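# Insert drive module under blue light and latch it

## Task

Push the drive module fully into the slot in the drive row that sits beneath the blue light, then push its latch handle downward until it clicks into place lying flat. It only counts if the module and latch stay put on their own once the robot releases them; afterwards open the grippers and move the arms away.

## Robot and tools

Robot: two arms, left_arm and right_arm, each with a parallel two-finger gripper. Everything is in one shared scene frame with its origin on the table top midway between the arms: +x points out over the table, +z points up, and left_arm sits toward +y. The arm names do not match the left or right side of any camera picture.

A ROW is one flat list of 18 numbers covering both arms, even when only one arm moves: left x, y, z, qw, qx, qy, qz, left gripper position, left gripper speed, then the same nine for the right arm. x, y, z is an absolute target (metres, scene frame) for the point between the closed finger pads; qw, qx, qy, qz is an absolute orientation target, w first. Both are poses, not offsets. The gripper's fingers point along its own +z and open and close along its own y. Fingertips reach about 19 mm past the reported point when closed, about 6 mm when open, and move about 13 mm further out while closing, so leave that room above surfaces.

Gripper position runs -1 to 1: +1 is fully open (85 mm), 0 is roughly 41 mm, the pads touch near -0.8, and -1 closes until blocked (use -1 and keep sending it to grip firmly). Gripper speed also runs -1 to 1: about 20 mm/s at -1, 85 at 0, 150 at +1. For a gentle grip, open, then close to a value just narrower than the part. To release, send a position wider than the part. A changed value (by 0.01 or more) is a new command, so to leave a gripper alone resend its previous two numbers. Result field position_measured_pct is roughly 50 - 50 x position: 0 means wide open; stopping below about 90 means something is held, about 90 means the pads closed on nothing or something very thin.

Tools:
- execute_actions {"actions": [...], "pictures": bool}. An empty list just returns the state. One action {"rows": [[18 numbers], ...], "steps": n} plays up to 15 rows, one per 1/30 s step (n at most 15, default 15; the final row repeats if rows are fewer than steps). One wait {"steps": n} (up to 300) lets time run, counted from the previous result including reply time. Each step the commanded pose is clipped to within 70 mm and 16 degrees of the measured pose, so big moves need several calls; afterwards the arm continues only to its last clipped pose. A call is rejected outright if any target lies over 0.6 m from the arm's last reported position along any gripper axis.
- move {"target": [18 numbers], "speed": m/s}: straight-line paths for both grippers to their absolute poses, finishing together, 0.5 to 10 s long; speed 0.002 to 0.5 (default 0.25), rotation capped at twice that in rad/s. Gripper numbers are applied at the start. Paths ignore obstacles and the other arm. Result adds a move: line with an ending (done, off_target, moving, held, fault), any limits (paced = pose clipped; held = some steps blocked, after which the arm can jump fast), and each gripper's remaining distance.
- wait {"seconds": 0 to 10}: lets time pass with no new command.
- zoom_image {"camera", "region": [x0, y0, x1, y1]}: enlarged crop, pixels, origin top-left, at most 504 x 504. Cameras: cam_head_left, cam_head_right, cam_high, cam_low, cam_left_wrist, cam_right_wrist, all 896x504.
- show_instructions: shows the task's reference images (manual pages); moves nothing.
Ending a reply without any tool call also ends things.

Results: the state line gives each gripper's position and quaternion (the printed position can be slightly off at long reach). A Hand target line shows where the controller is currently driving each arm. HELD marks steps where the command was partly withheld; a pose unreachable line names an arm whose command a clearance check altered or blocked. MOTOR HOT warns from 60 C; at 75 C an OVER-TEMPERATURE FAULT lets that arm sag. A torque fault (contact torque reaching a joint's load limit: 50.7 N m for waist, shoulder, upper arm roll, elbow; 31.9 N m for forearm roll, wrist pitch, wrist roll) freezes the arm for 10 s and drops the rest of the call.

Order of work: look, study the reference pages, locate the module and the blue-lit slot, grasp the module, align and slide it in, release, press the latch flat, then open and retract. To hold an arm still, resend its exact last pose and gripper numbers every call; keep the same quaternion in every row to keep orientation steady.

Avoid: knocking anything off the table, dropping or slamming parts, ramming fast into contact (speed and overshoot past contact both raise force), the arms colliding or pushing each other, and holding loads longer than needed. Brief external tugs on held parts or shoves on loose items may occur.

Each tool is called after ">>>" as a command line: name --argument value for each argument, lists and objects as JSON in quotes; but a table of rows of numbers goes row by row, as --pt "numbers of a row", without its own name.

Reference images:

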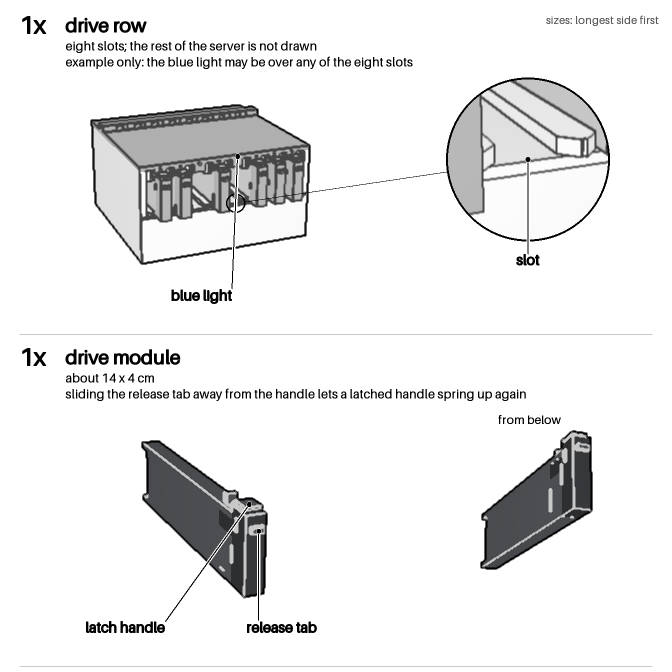

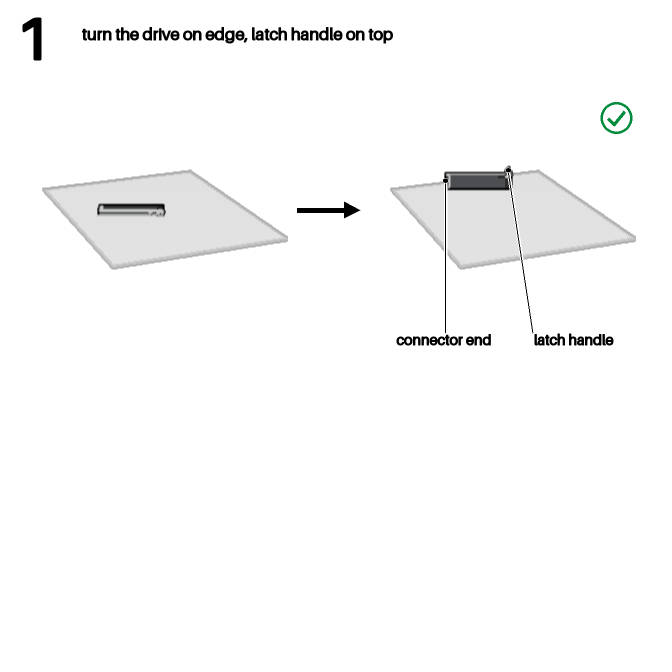

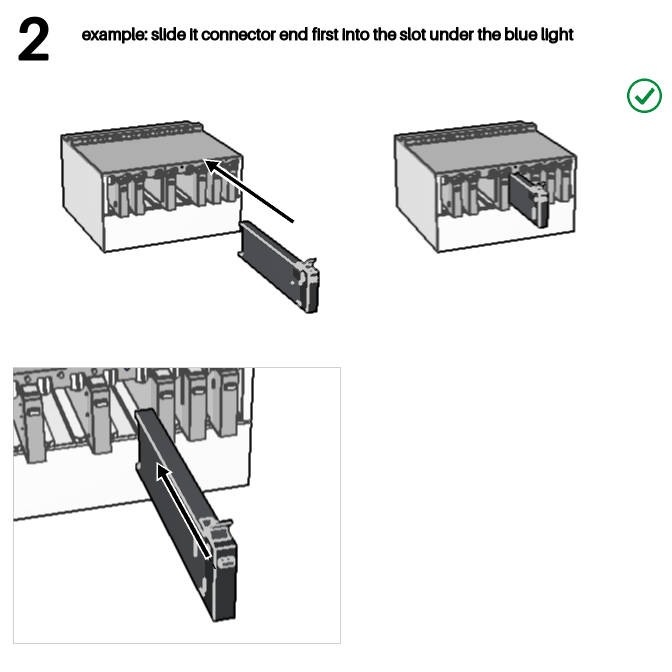

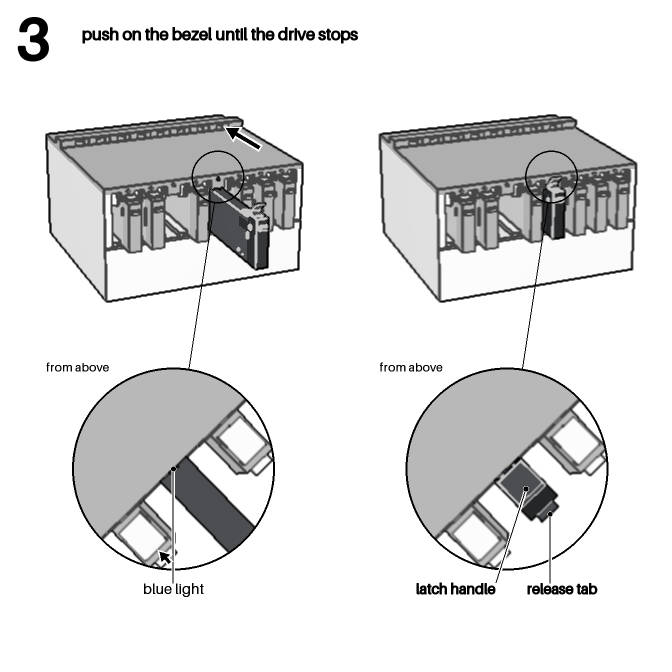

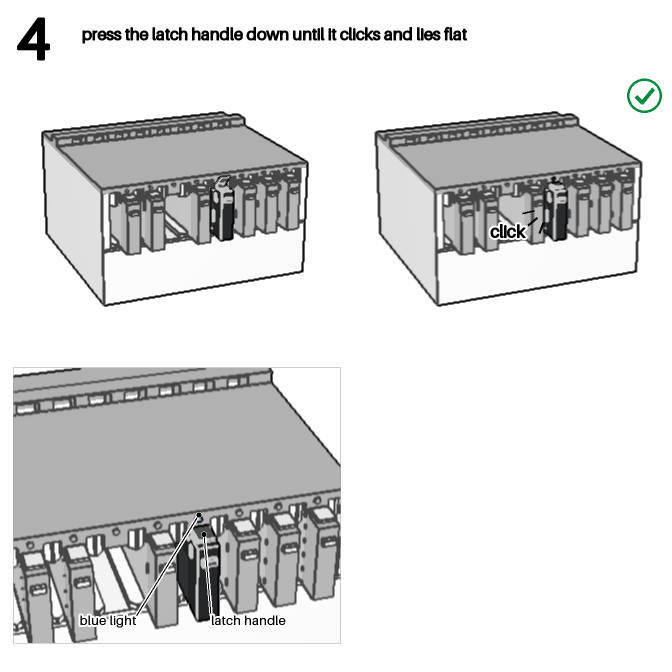

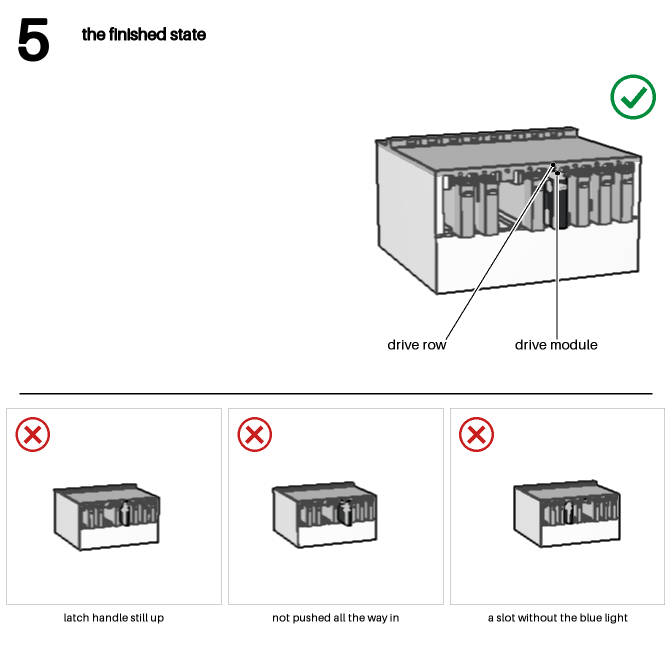

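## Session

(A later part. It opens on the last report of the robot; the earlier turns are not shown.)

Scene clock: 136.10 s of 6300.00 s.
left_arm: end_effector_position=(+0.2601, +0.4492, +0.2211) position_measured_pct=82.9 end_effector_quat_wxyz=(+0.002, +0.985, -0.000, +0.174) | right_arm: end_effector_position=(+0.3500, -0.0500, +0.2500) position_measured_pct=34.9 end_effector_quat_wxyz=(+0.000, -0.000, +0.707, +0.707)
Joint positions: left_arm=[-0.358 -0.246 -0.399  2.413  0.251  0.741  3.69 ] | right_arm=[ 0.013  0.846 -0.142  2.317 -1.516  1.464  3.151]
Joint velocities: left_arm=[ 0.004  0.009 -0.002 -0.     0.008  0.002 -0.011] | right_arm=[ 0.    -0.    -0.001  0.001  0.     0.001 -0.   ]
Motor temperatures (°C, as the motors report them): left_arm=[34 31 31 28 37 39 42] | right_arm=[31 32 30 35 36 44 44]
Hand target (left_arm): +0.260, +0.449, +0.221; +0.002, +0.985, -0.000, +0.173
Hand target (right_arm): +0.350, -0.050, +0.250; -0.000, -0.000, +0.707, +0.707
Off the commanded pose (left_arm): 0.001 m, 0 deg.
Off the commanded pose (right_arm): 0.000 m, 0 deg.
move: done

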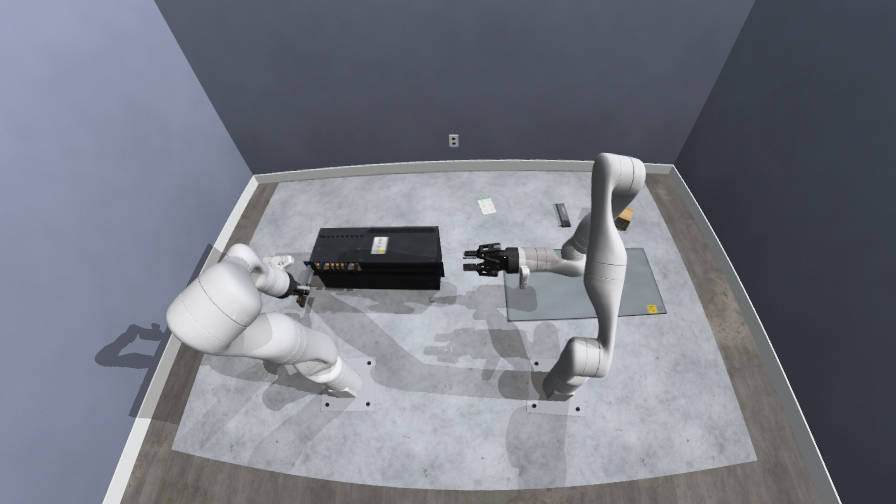

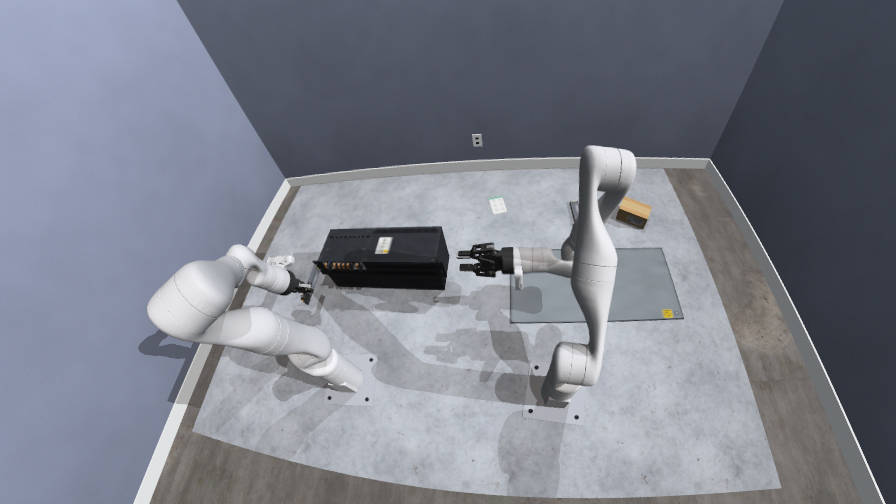

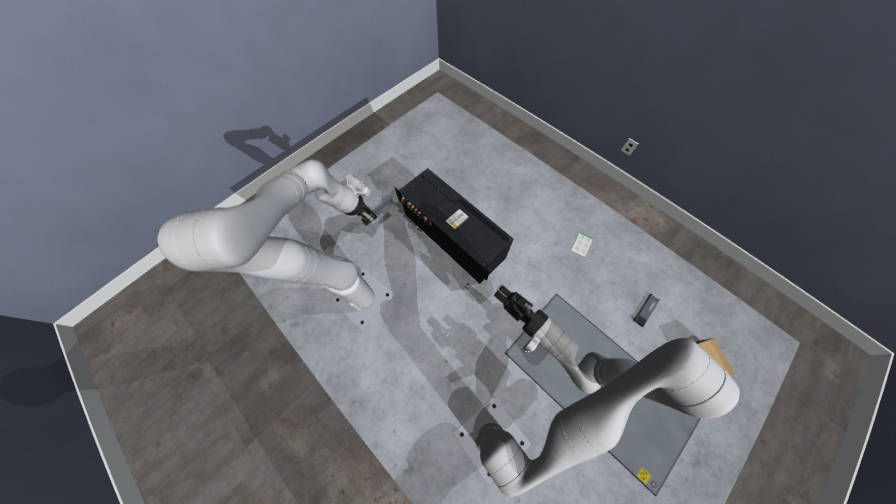

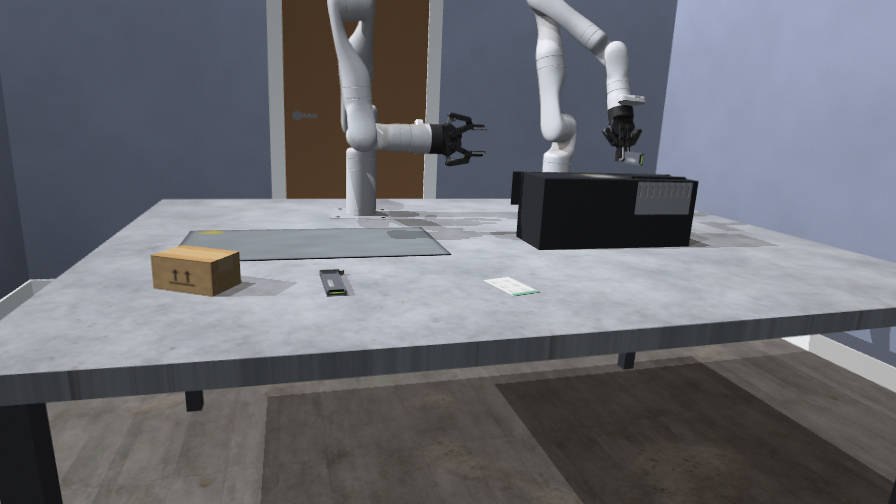

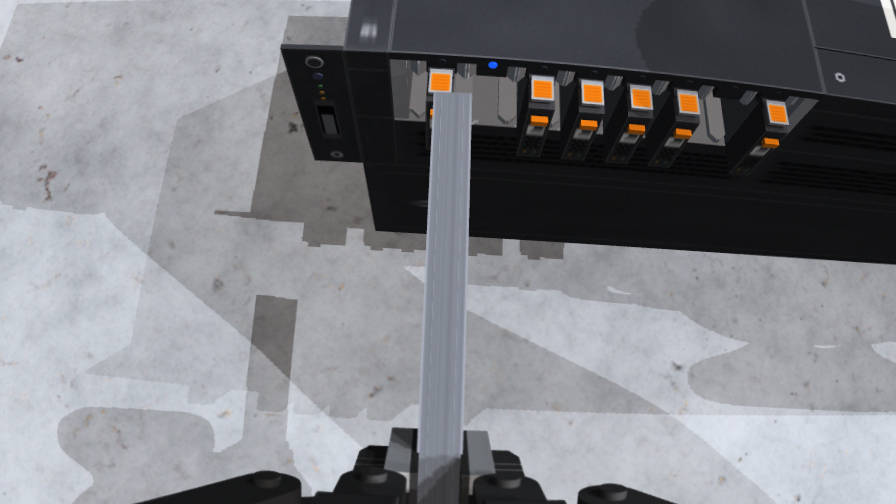

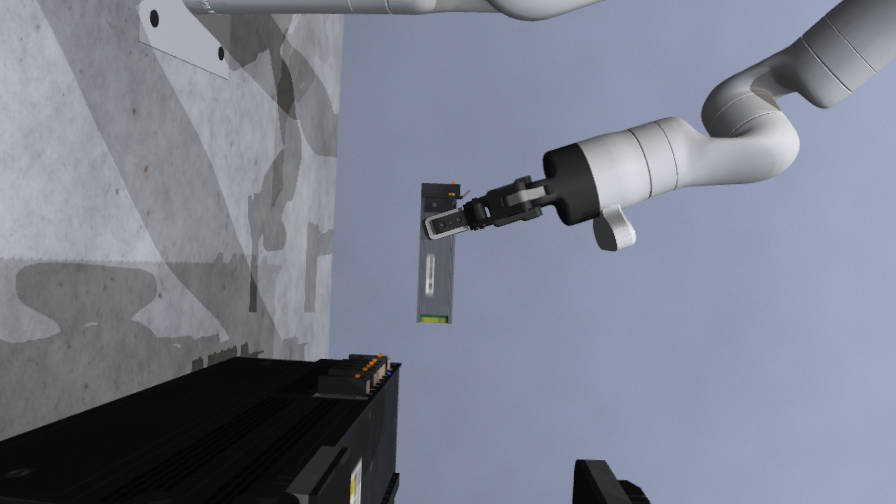

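>>> move --target '[0.28,0.435,0.153,0,0.985,0,0.174,-1,-0.7,0.33,0.12,0.145,0,0,0.7071,0.7071,0.3,0]' --speed 0.1

Scene clock: 145.33 s of 6300.00 s.
left_arm: end_effector_position=(+0.2805, +0.4348, +0.1533) position_measured_pct=82.9 end_effector_quat_wxyz=(+0.000, +0.985, -0.000, +0.175) | right_arm: end_effector_position=(+0.3302, +0.1199, +0.1450) position_measured_pct=34.9 end_effector_quat_wxyz=(-0.000, +0.001, +0.707, +0.707)
Joint positions: left_arm=[-0.267 -0.03  -0.444  2.572  0.618  0.421  3.357] | right_arm=[-0.377  1.193 -0.338  2.202 -2.01   1.372  3.476]
Joint velocities: left_arm=[-0.001  0.005 -0.001  0.001  0.007 -0.001 -0.009] | right_arm=[-0.003  0.004 -0.001 -0.001  0.    -0.001  0.001]
Motor temperatures (°C, as the motors report them): left_arm=[34 31 31 28 37 39 42] | right_arm=[31 32 30 35 36 44 44]
Hand target (left_arm): +0.280, +0.435, +0.153; +0.000, +0.985, -0.000, +0.174
Hand target (right_arm): +0.330, +0.120, +0.145; -0.000, +0.001, +0.707, +0.707
Off the commanded pose (left_arm): 0.001 m, 0 deg.
Off the commanded pose (right_arm): 0.000 m, 0 deg.
After step 90, 3.83 s passed at rest.
move: done

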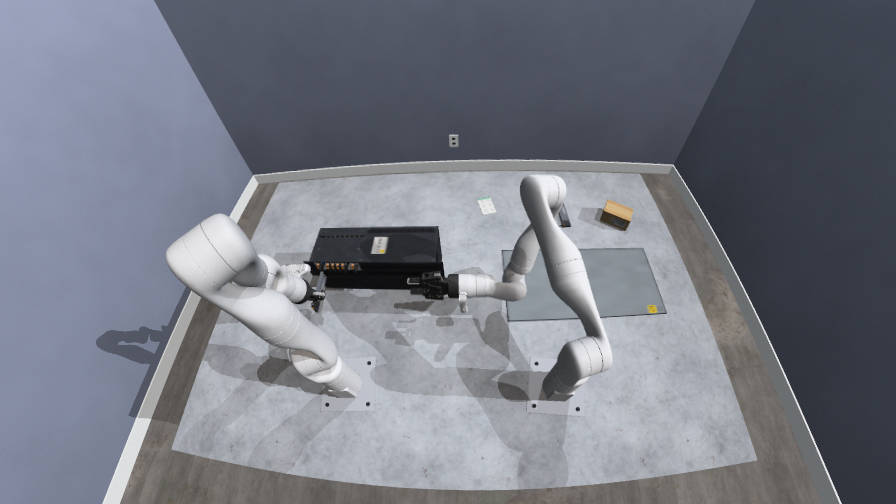

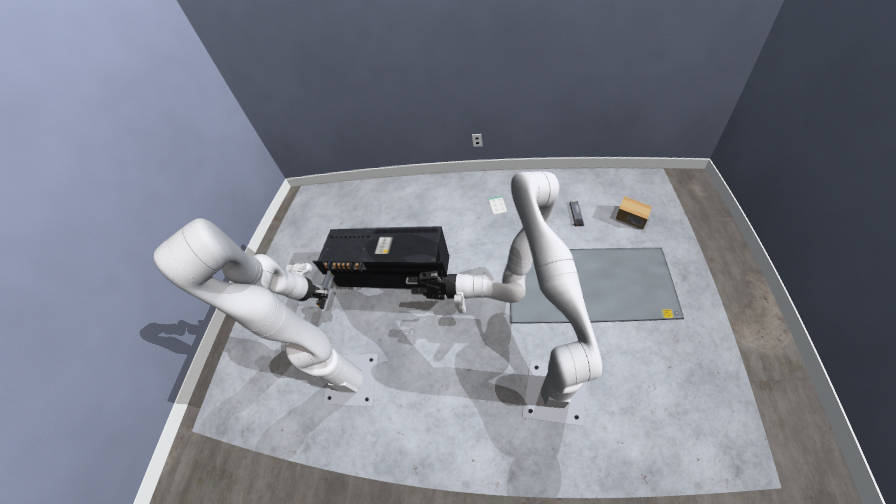

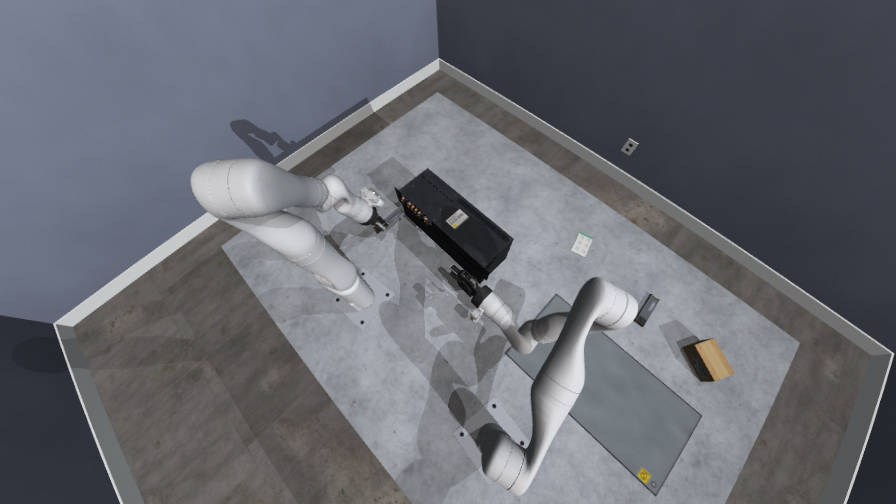

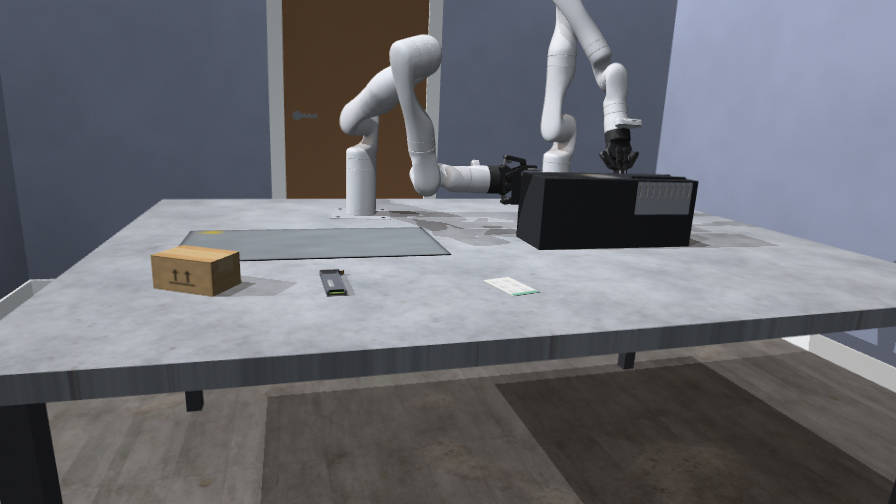

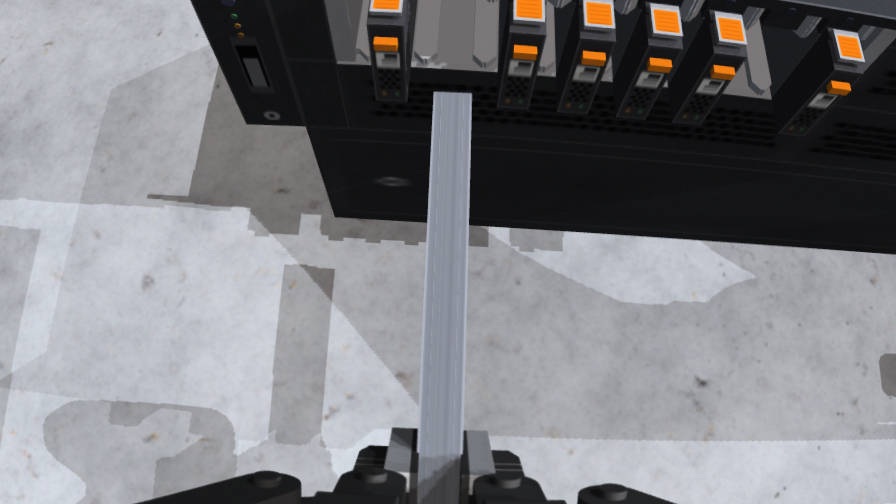

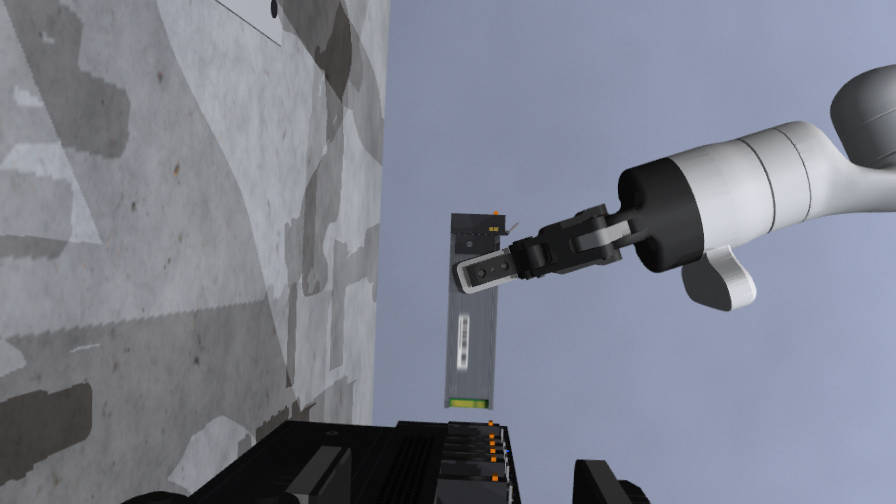

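>>> zoom_image --camera "cam_right_wrist" --region '[380,200,580,500]'

Region (380, 200, 580, 500) of cam_right_wrist's 896x504 image, scaled by 1.680.

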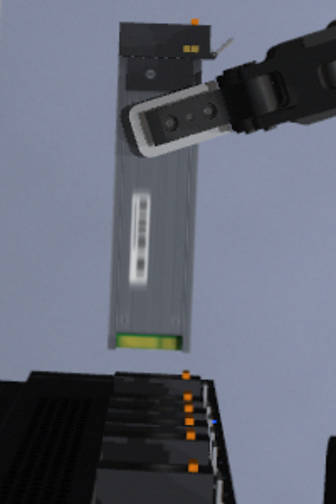

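>>> move --target '[0.305,0.4345,0.1562,0,0.985,0,0.174,-1,-0.7,0.33,0.12,0.145,0,0,0.7071,0.7071,0.3,0]' --speed 0.03

>>> zoom_image --camera "cam_right_wrist" --region '[380,200,580,500]'

Scene clock: 164.33 s of 6300.00 s.
left_arm: end_effector_position=(+0.3049, +0.4346, +0.1563) position_measured_pct=82.9 end_effector_quat_wxyz=(-0.000, +0.985, +0.000, +0.174) | right_arm: end_effector_position=(+0.3300, +0.1200, +0.1450) position_measured_pct=34.9 end_effector_quat_wxyz=(+0.000, +0.000, +0.707, +0.707)
Joint positions: left_arm=[-0.226  0.008 -0.398  2.52   0.606  0.414  3.458] | right_arm=[-0.377  1.193 -0.338  2.201 -2.009  1.373  3.477]
Joint velocities: left_arm=[ 0.003  0.003  0.003 -0.001 -0.001  0.     0.006] | right_arm=[ 0.001 -0.001  0.002  0.     0.     0.     0.   ]
Motor temperatures (°C, as the motors report them): left_arm=[34 31 31 28 37 39 42] | right_arm=[31 32 30 35 36 44 44]
Hand target (left_arm): +0.305, +0.435, +0.156; -0.000, +0.985, +0.000, +0.174
Hand target (right_arm): +0.330, +0.120, +0.145; +0.000, +0.000, +0.707, +0.707
Off the commanded pose (left_arm): 0.000 m, 0 deg.
Off the commanded pose (right_arm): 0.000 m, 0 deg.
After step 90, 14.90 s passed at rest.
move: done

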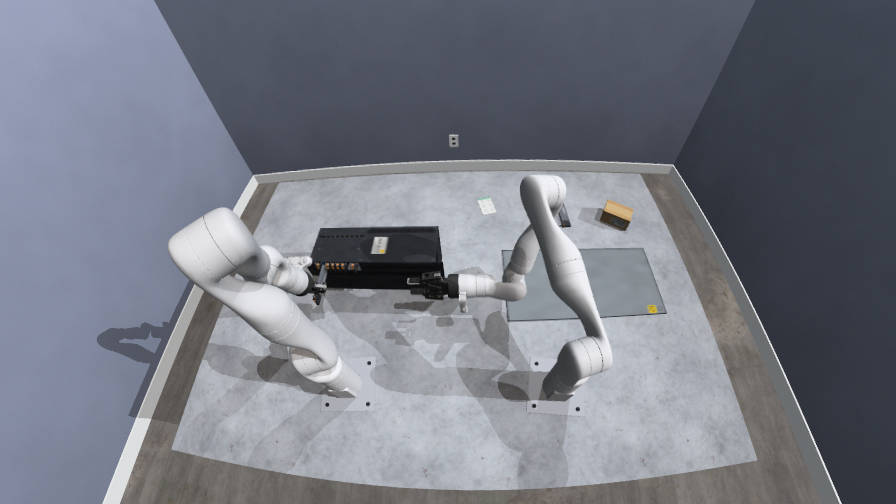

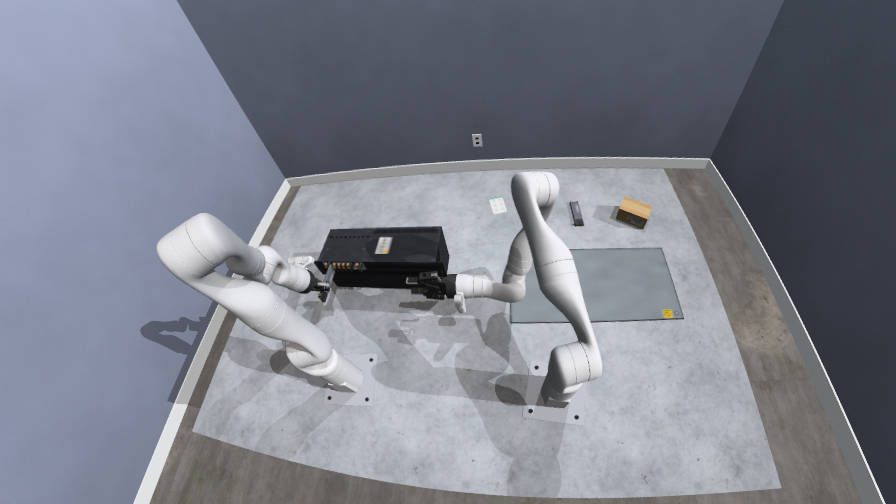

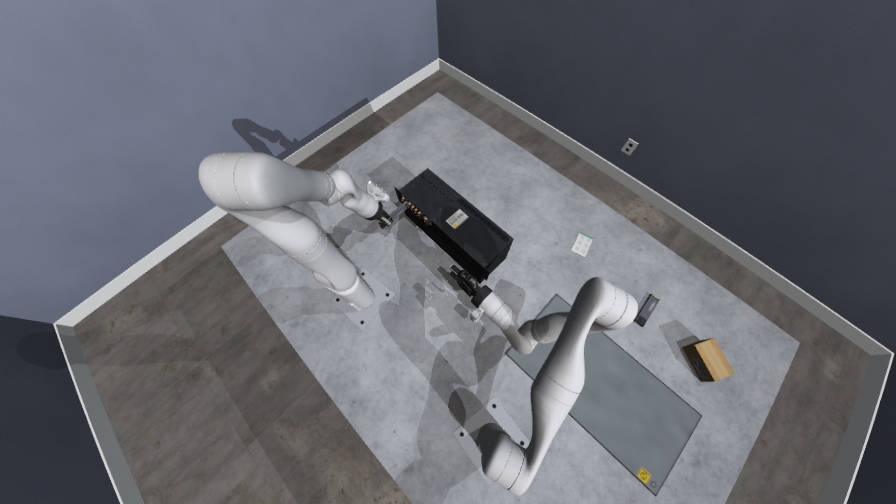

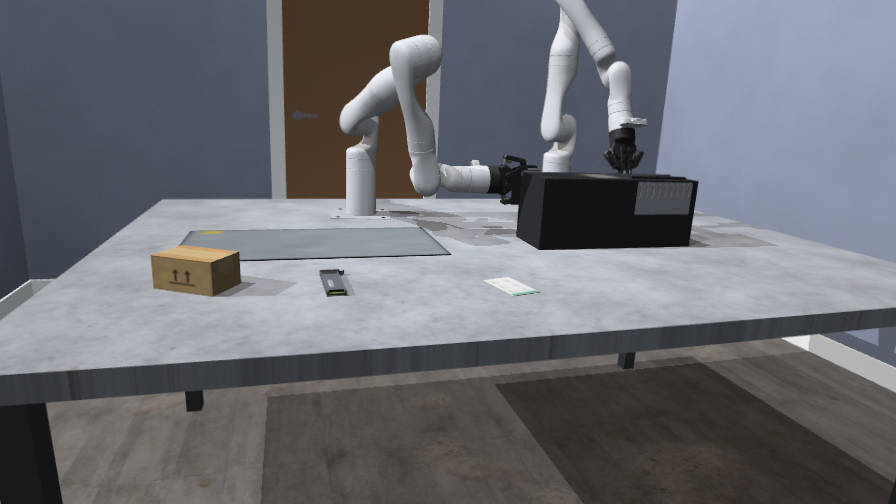

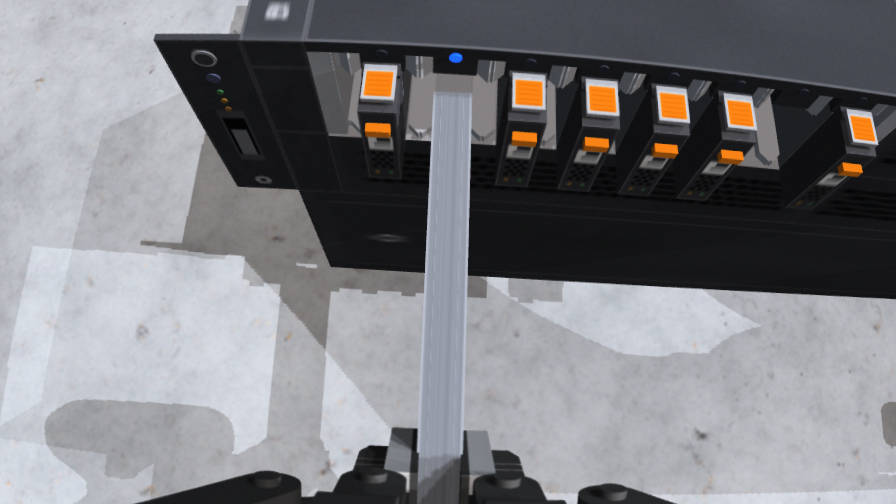

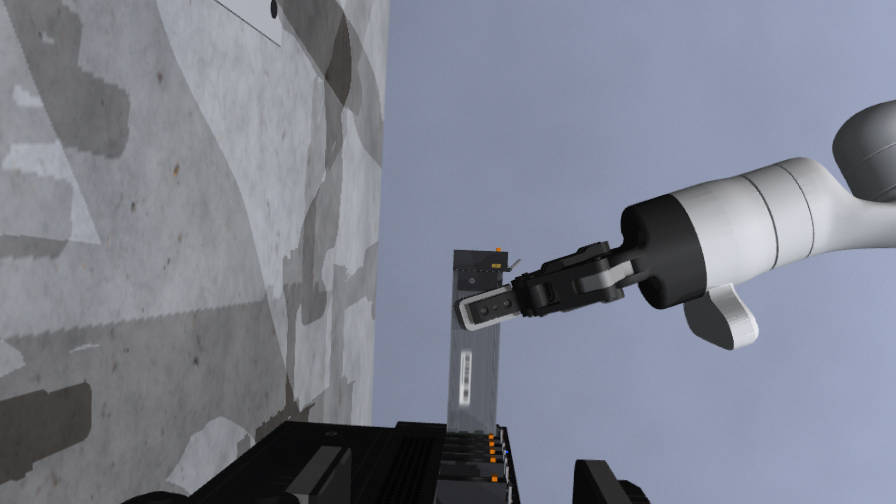

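Region (380, 200, 580, 500) of cam_right_wrist's 896x504 image, scaled by 1.680.

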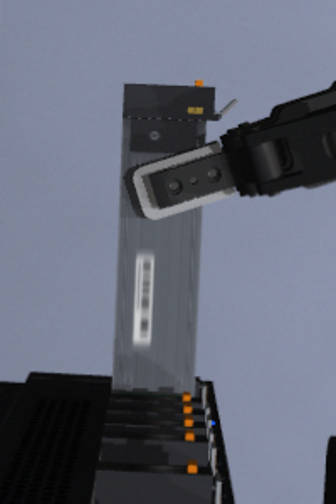

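>>> move --target '[0.305,0.436,0.1565,0.0015,0.985,-0.0086,0.174,-1,-0.7,0.33,0.12,0.145,0,0,0.7071,0.7071,0.3,0]' --speed 0.02

>>> move --target '[0.335,0.4355,0.1565,0.0015,0.985,-0.0086,0.174,-1,-0.7,0.33,0.12,0.145,0,0,0.7071,0.7071,0.3,0]' --speed 0.015

Scene clock: 176.87 s of 6300.00 s.
left_arm: end_effector_position=(+0.3050, +0.4360, +0.1565) position_measured_pct=82.9 end_effector_quat_wxyz=(+0.001, +0.985, -0.009, +0.174) | right_arm: end_effector_position=(+0.3300, +0.1200, +0.1450) position_measured_pct=34.9 end_effector_quat_wxyz=(+0.000, -0.000, +0.707, +0.707)
Joint positions: left_arm=[-0.234  0.012 -0.404  2.515  0.615  0.426  3.42 ] | right_arm=[-0.377  1.193 -0.338  2.201 -2.009  1.373  3.477]
Joint velocities: left_arm=[-0.001  0.002 -0.001 -0.     0.003  0.001 -0.006] | right_arm=[-0.001 -0.001 -0.    -0.    -0.    -0.    -0.   ]
Motor temperatures (°C, as the motors report them): left_arm=[34 31 31 28 37 39 42] | right_arm=[31 33 30 35 36 44 44]
Hand target (left_arm): +0.305, +0.436, +0.157; +0.001, +0.985, -0.009, +0.174
Hand target (right_arm): +0.330, +0.120, +0.145; +0.000, -0.000, +0.707, +0.707
Off the commanded pose (left_arm): 0.000 m, 0 deg.
Off the commanded pose (right_arm): 0.000 m, 0 deg.
After step 90, 8.83 s passed at rest.
move: done

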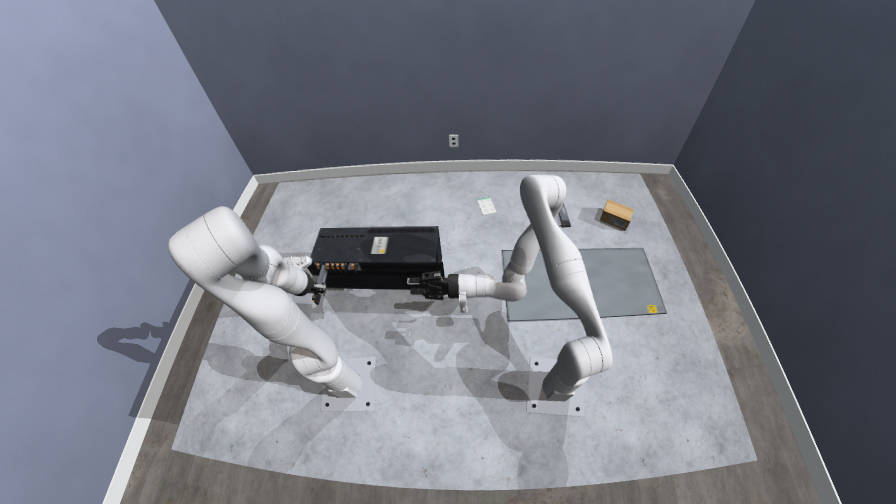

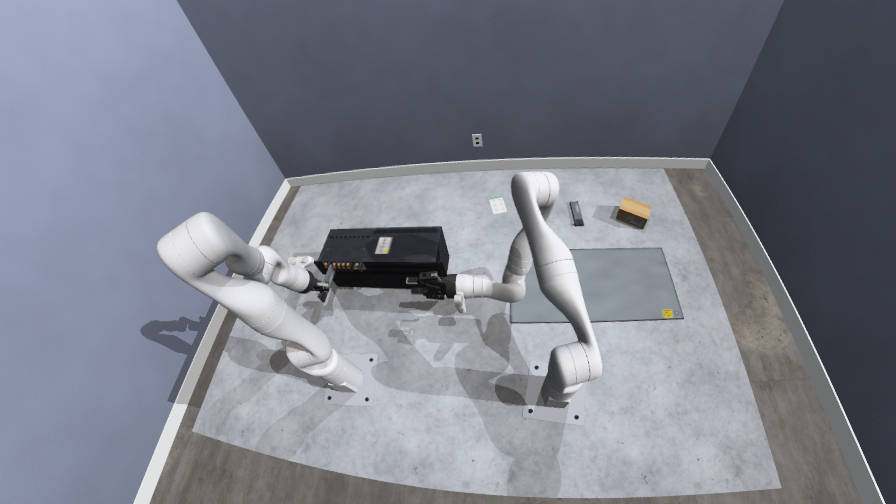

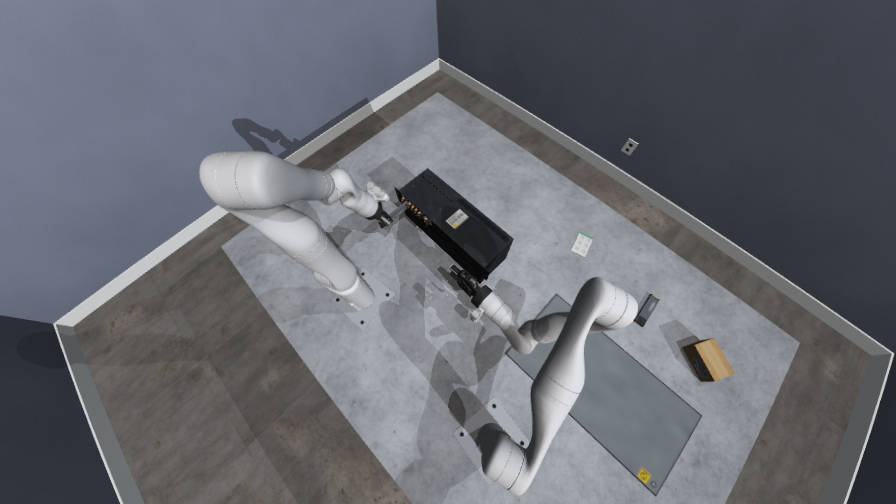

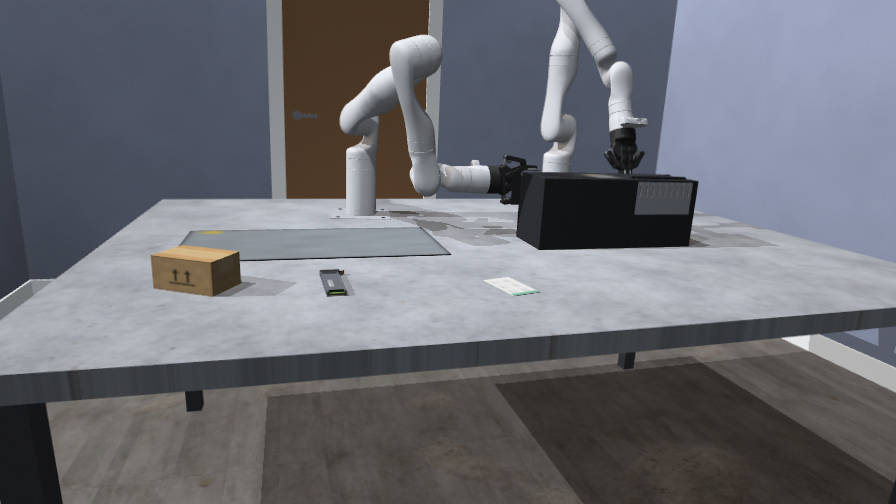

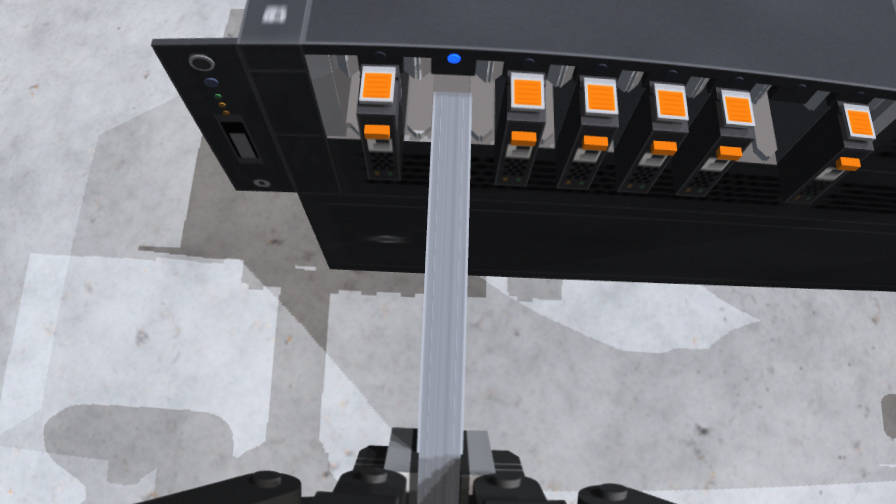

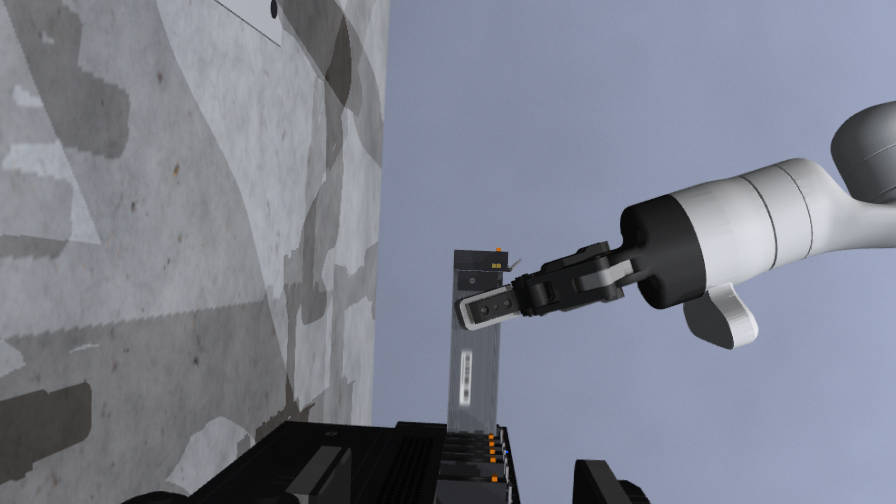

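Scene clock: 179.10 s of 6300.00 s.
left_arm: end_effector_position=(+0.3350, +0.4355, +0.1566) position_measured_pct=82.9 end_effector_quat_wxyz=(+0.001, +0.985, -0.009, +0.174) | right_arm: end_effector_position=(+0.3300, +0.1200, +0.1450) position_measured_pct=34.9 end_effector_quat_wxyz=(+0.000, -0.000, +0.707, +0.707)
Joint positions: left_arm=[-0.191  0.07  -0.366  2.454  0.626  0.415  3.495] | right_arm=[-0.377  1.193 -0.338  2.201 -2.009  1.373  3.477]
Joint velocities: left_arm=[ 0.001  0.002  0.002 -0.    -0.    -0.     0.002] | right_arm=[-0.001  0.    -0.001 -0.     0.001  0.001  0.   ]
Motor temperatures (°C, as the motors report them): left_arm=[34 31 31 28 37 39 42] | right_arm=[31 33 30 35 36 44 44]
Hand target (left_arm): +0.335, +0.435, +0.157; +0.001, +0.985, -0.009, +0.174
Hand target (right_arm): +0.330, +0.120, +0.145; -0.000, -0.000, +0.707, +0.707
Off the commanded pose (left_arm): 0.000 m, 0 deg.
Off the commanded pose (right_arm): 0.000 m, 0 deg.
move: done

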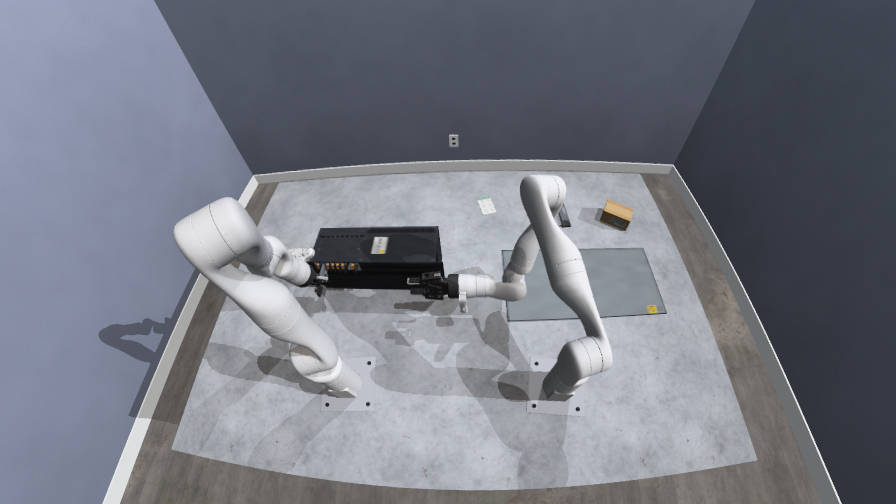

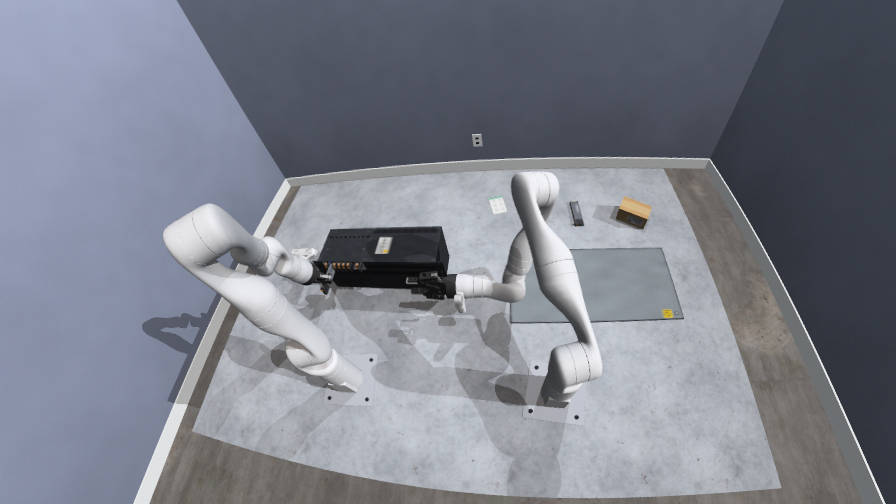

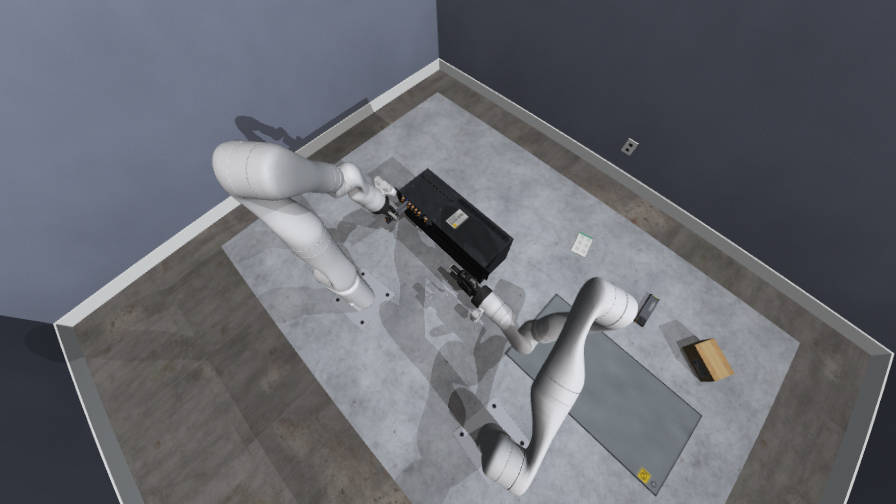

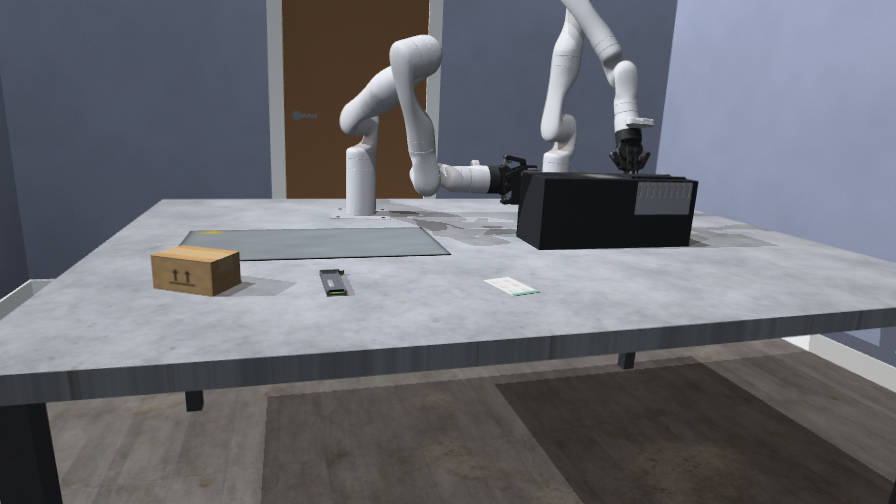

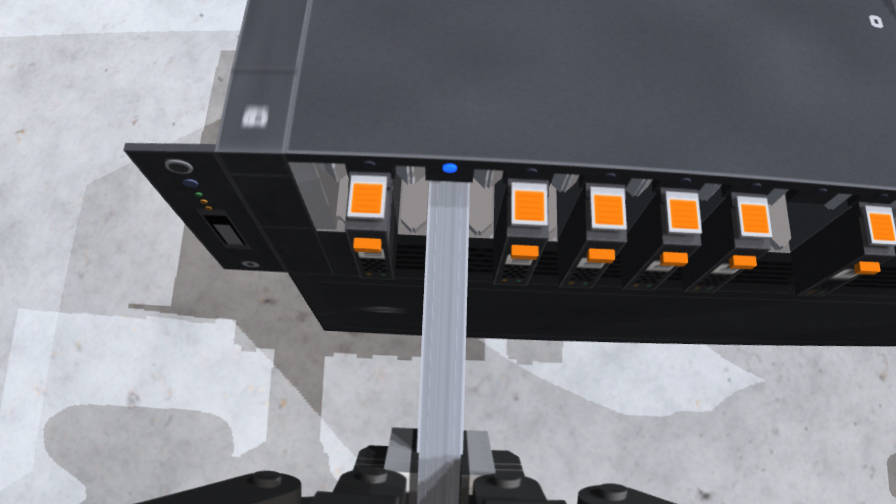

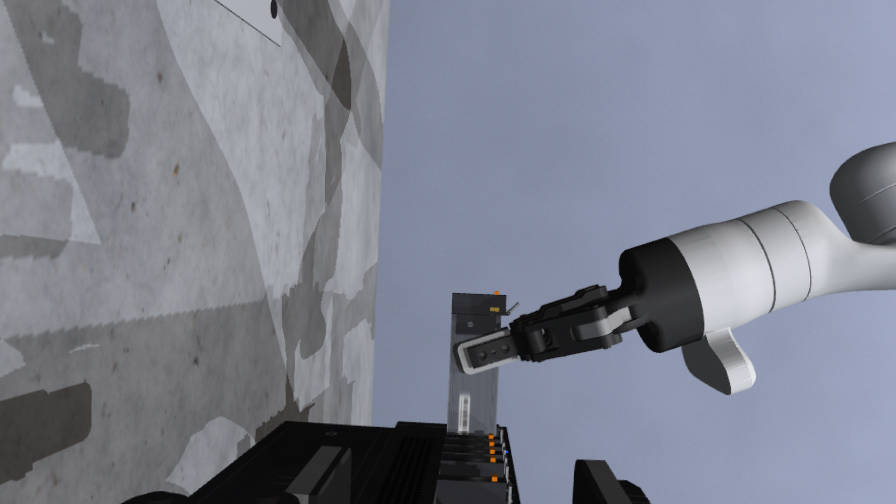

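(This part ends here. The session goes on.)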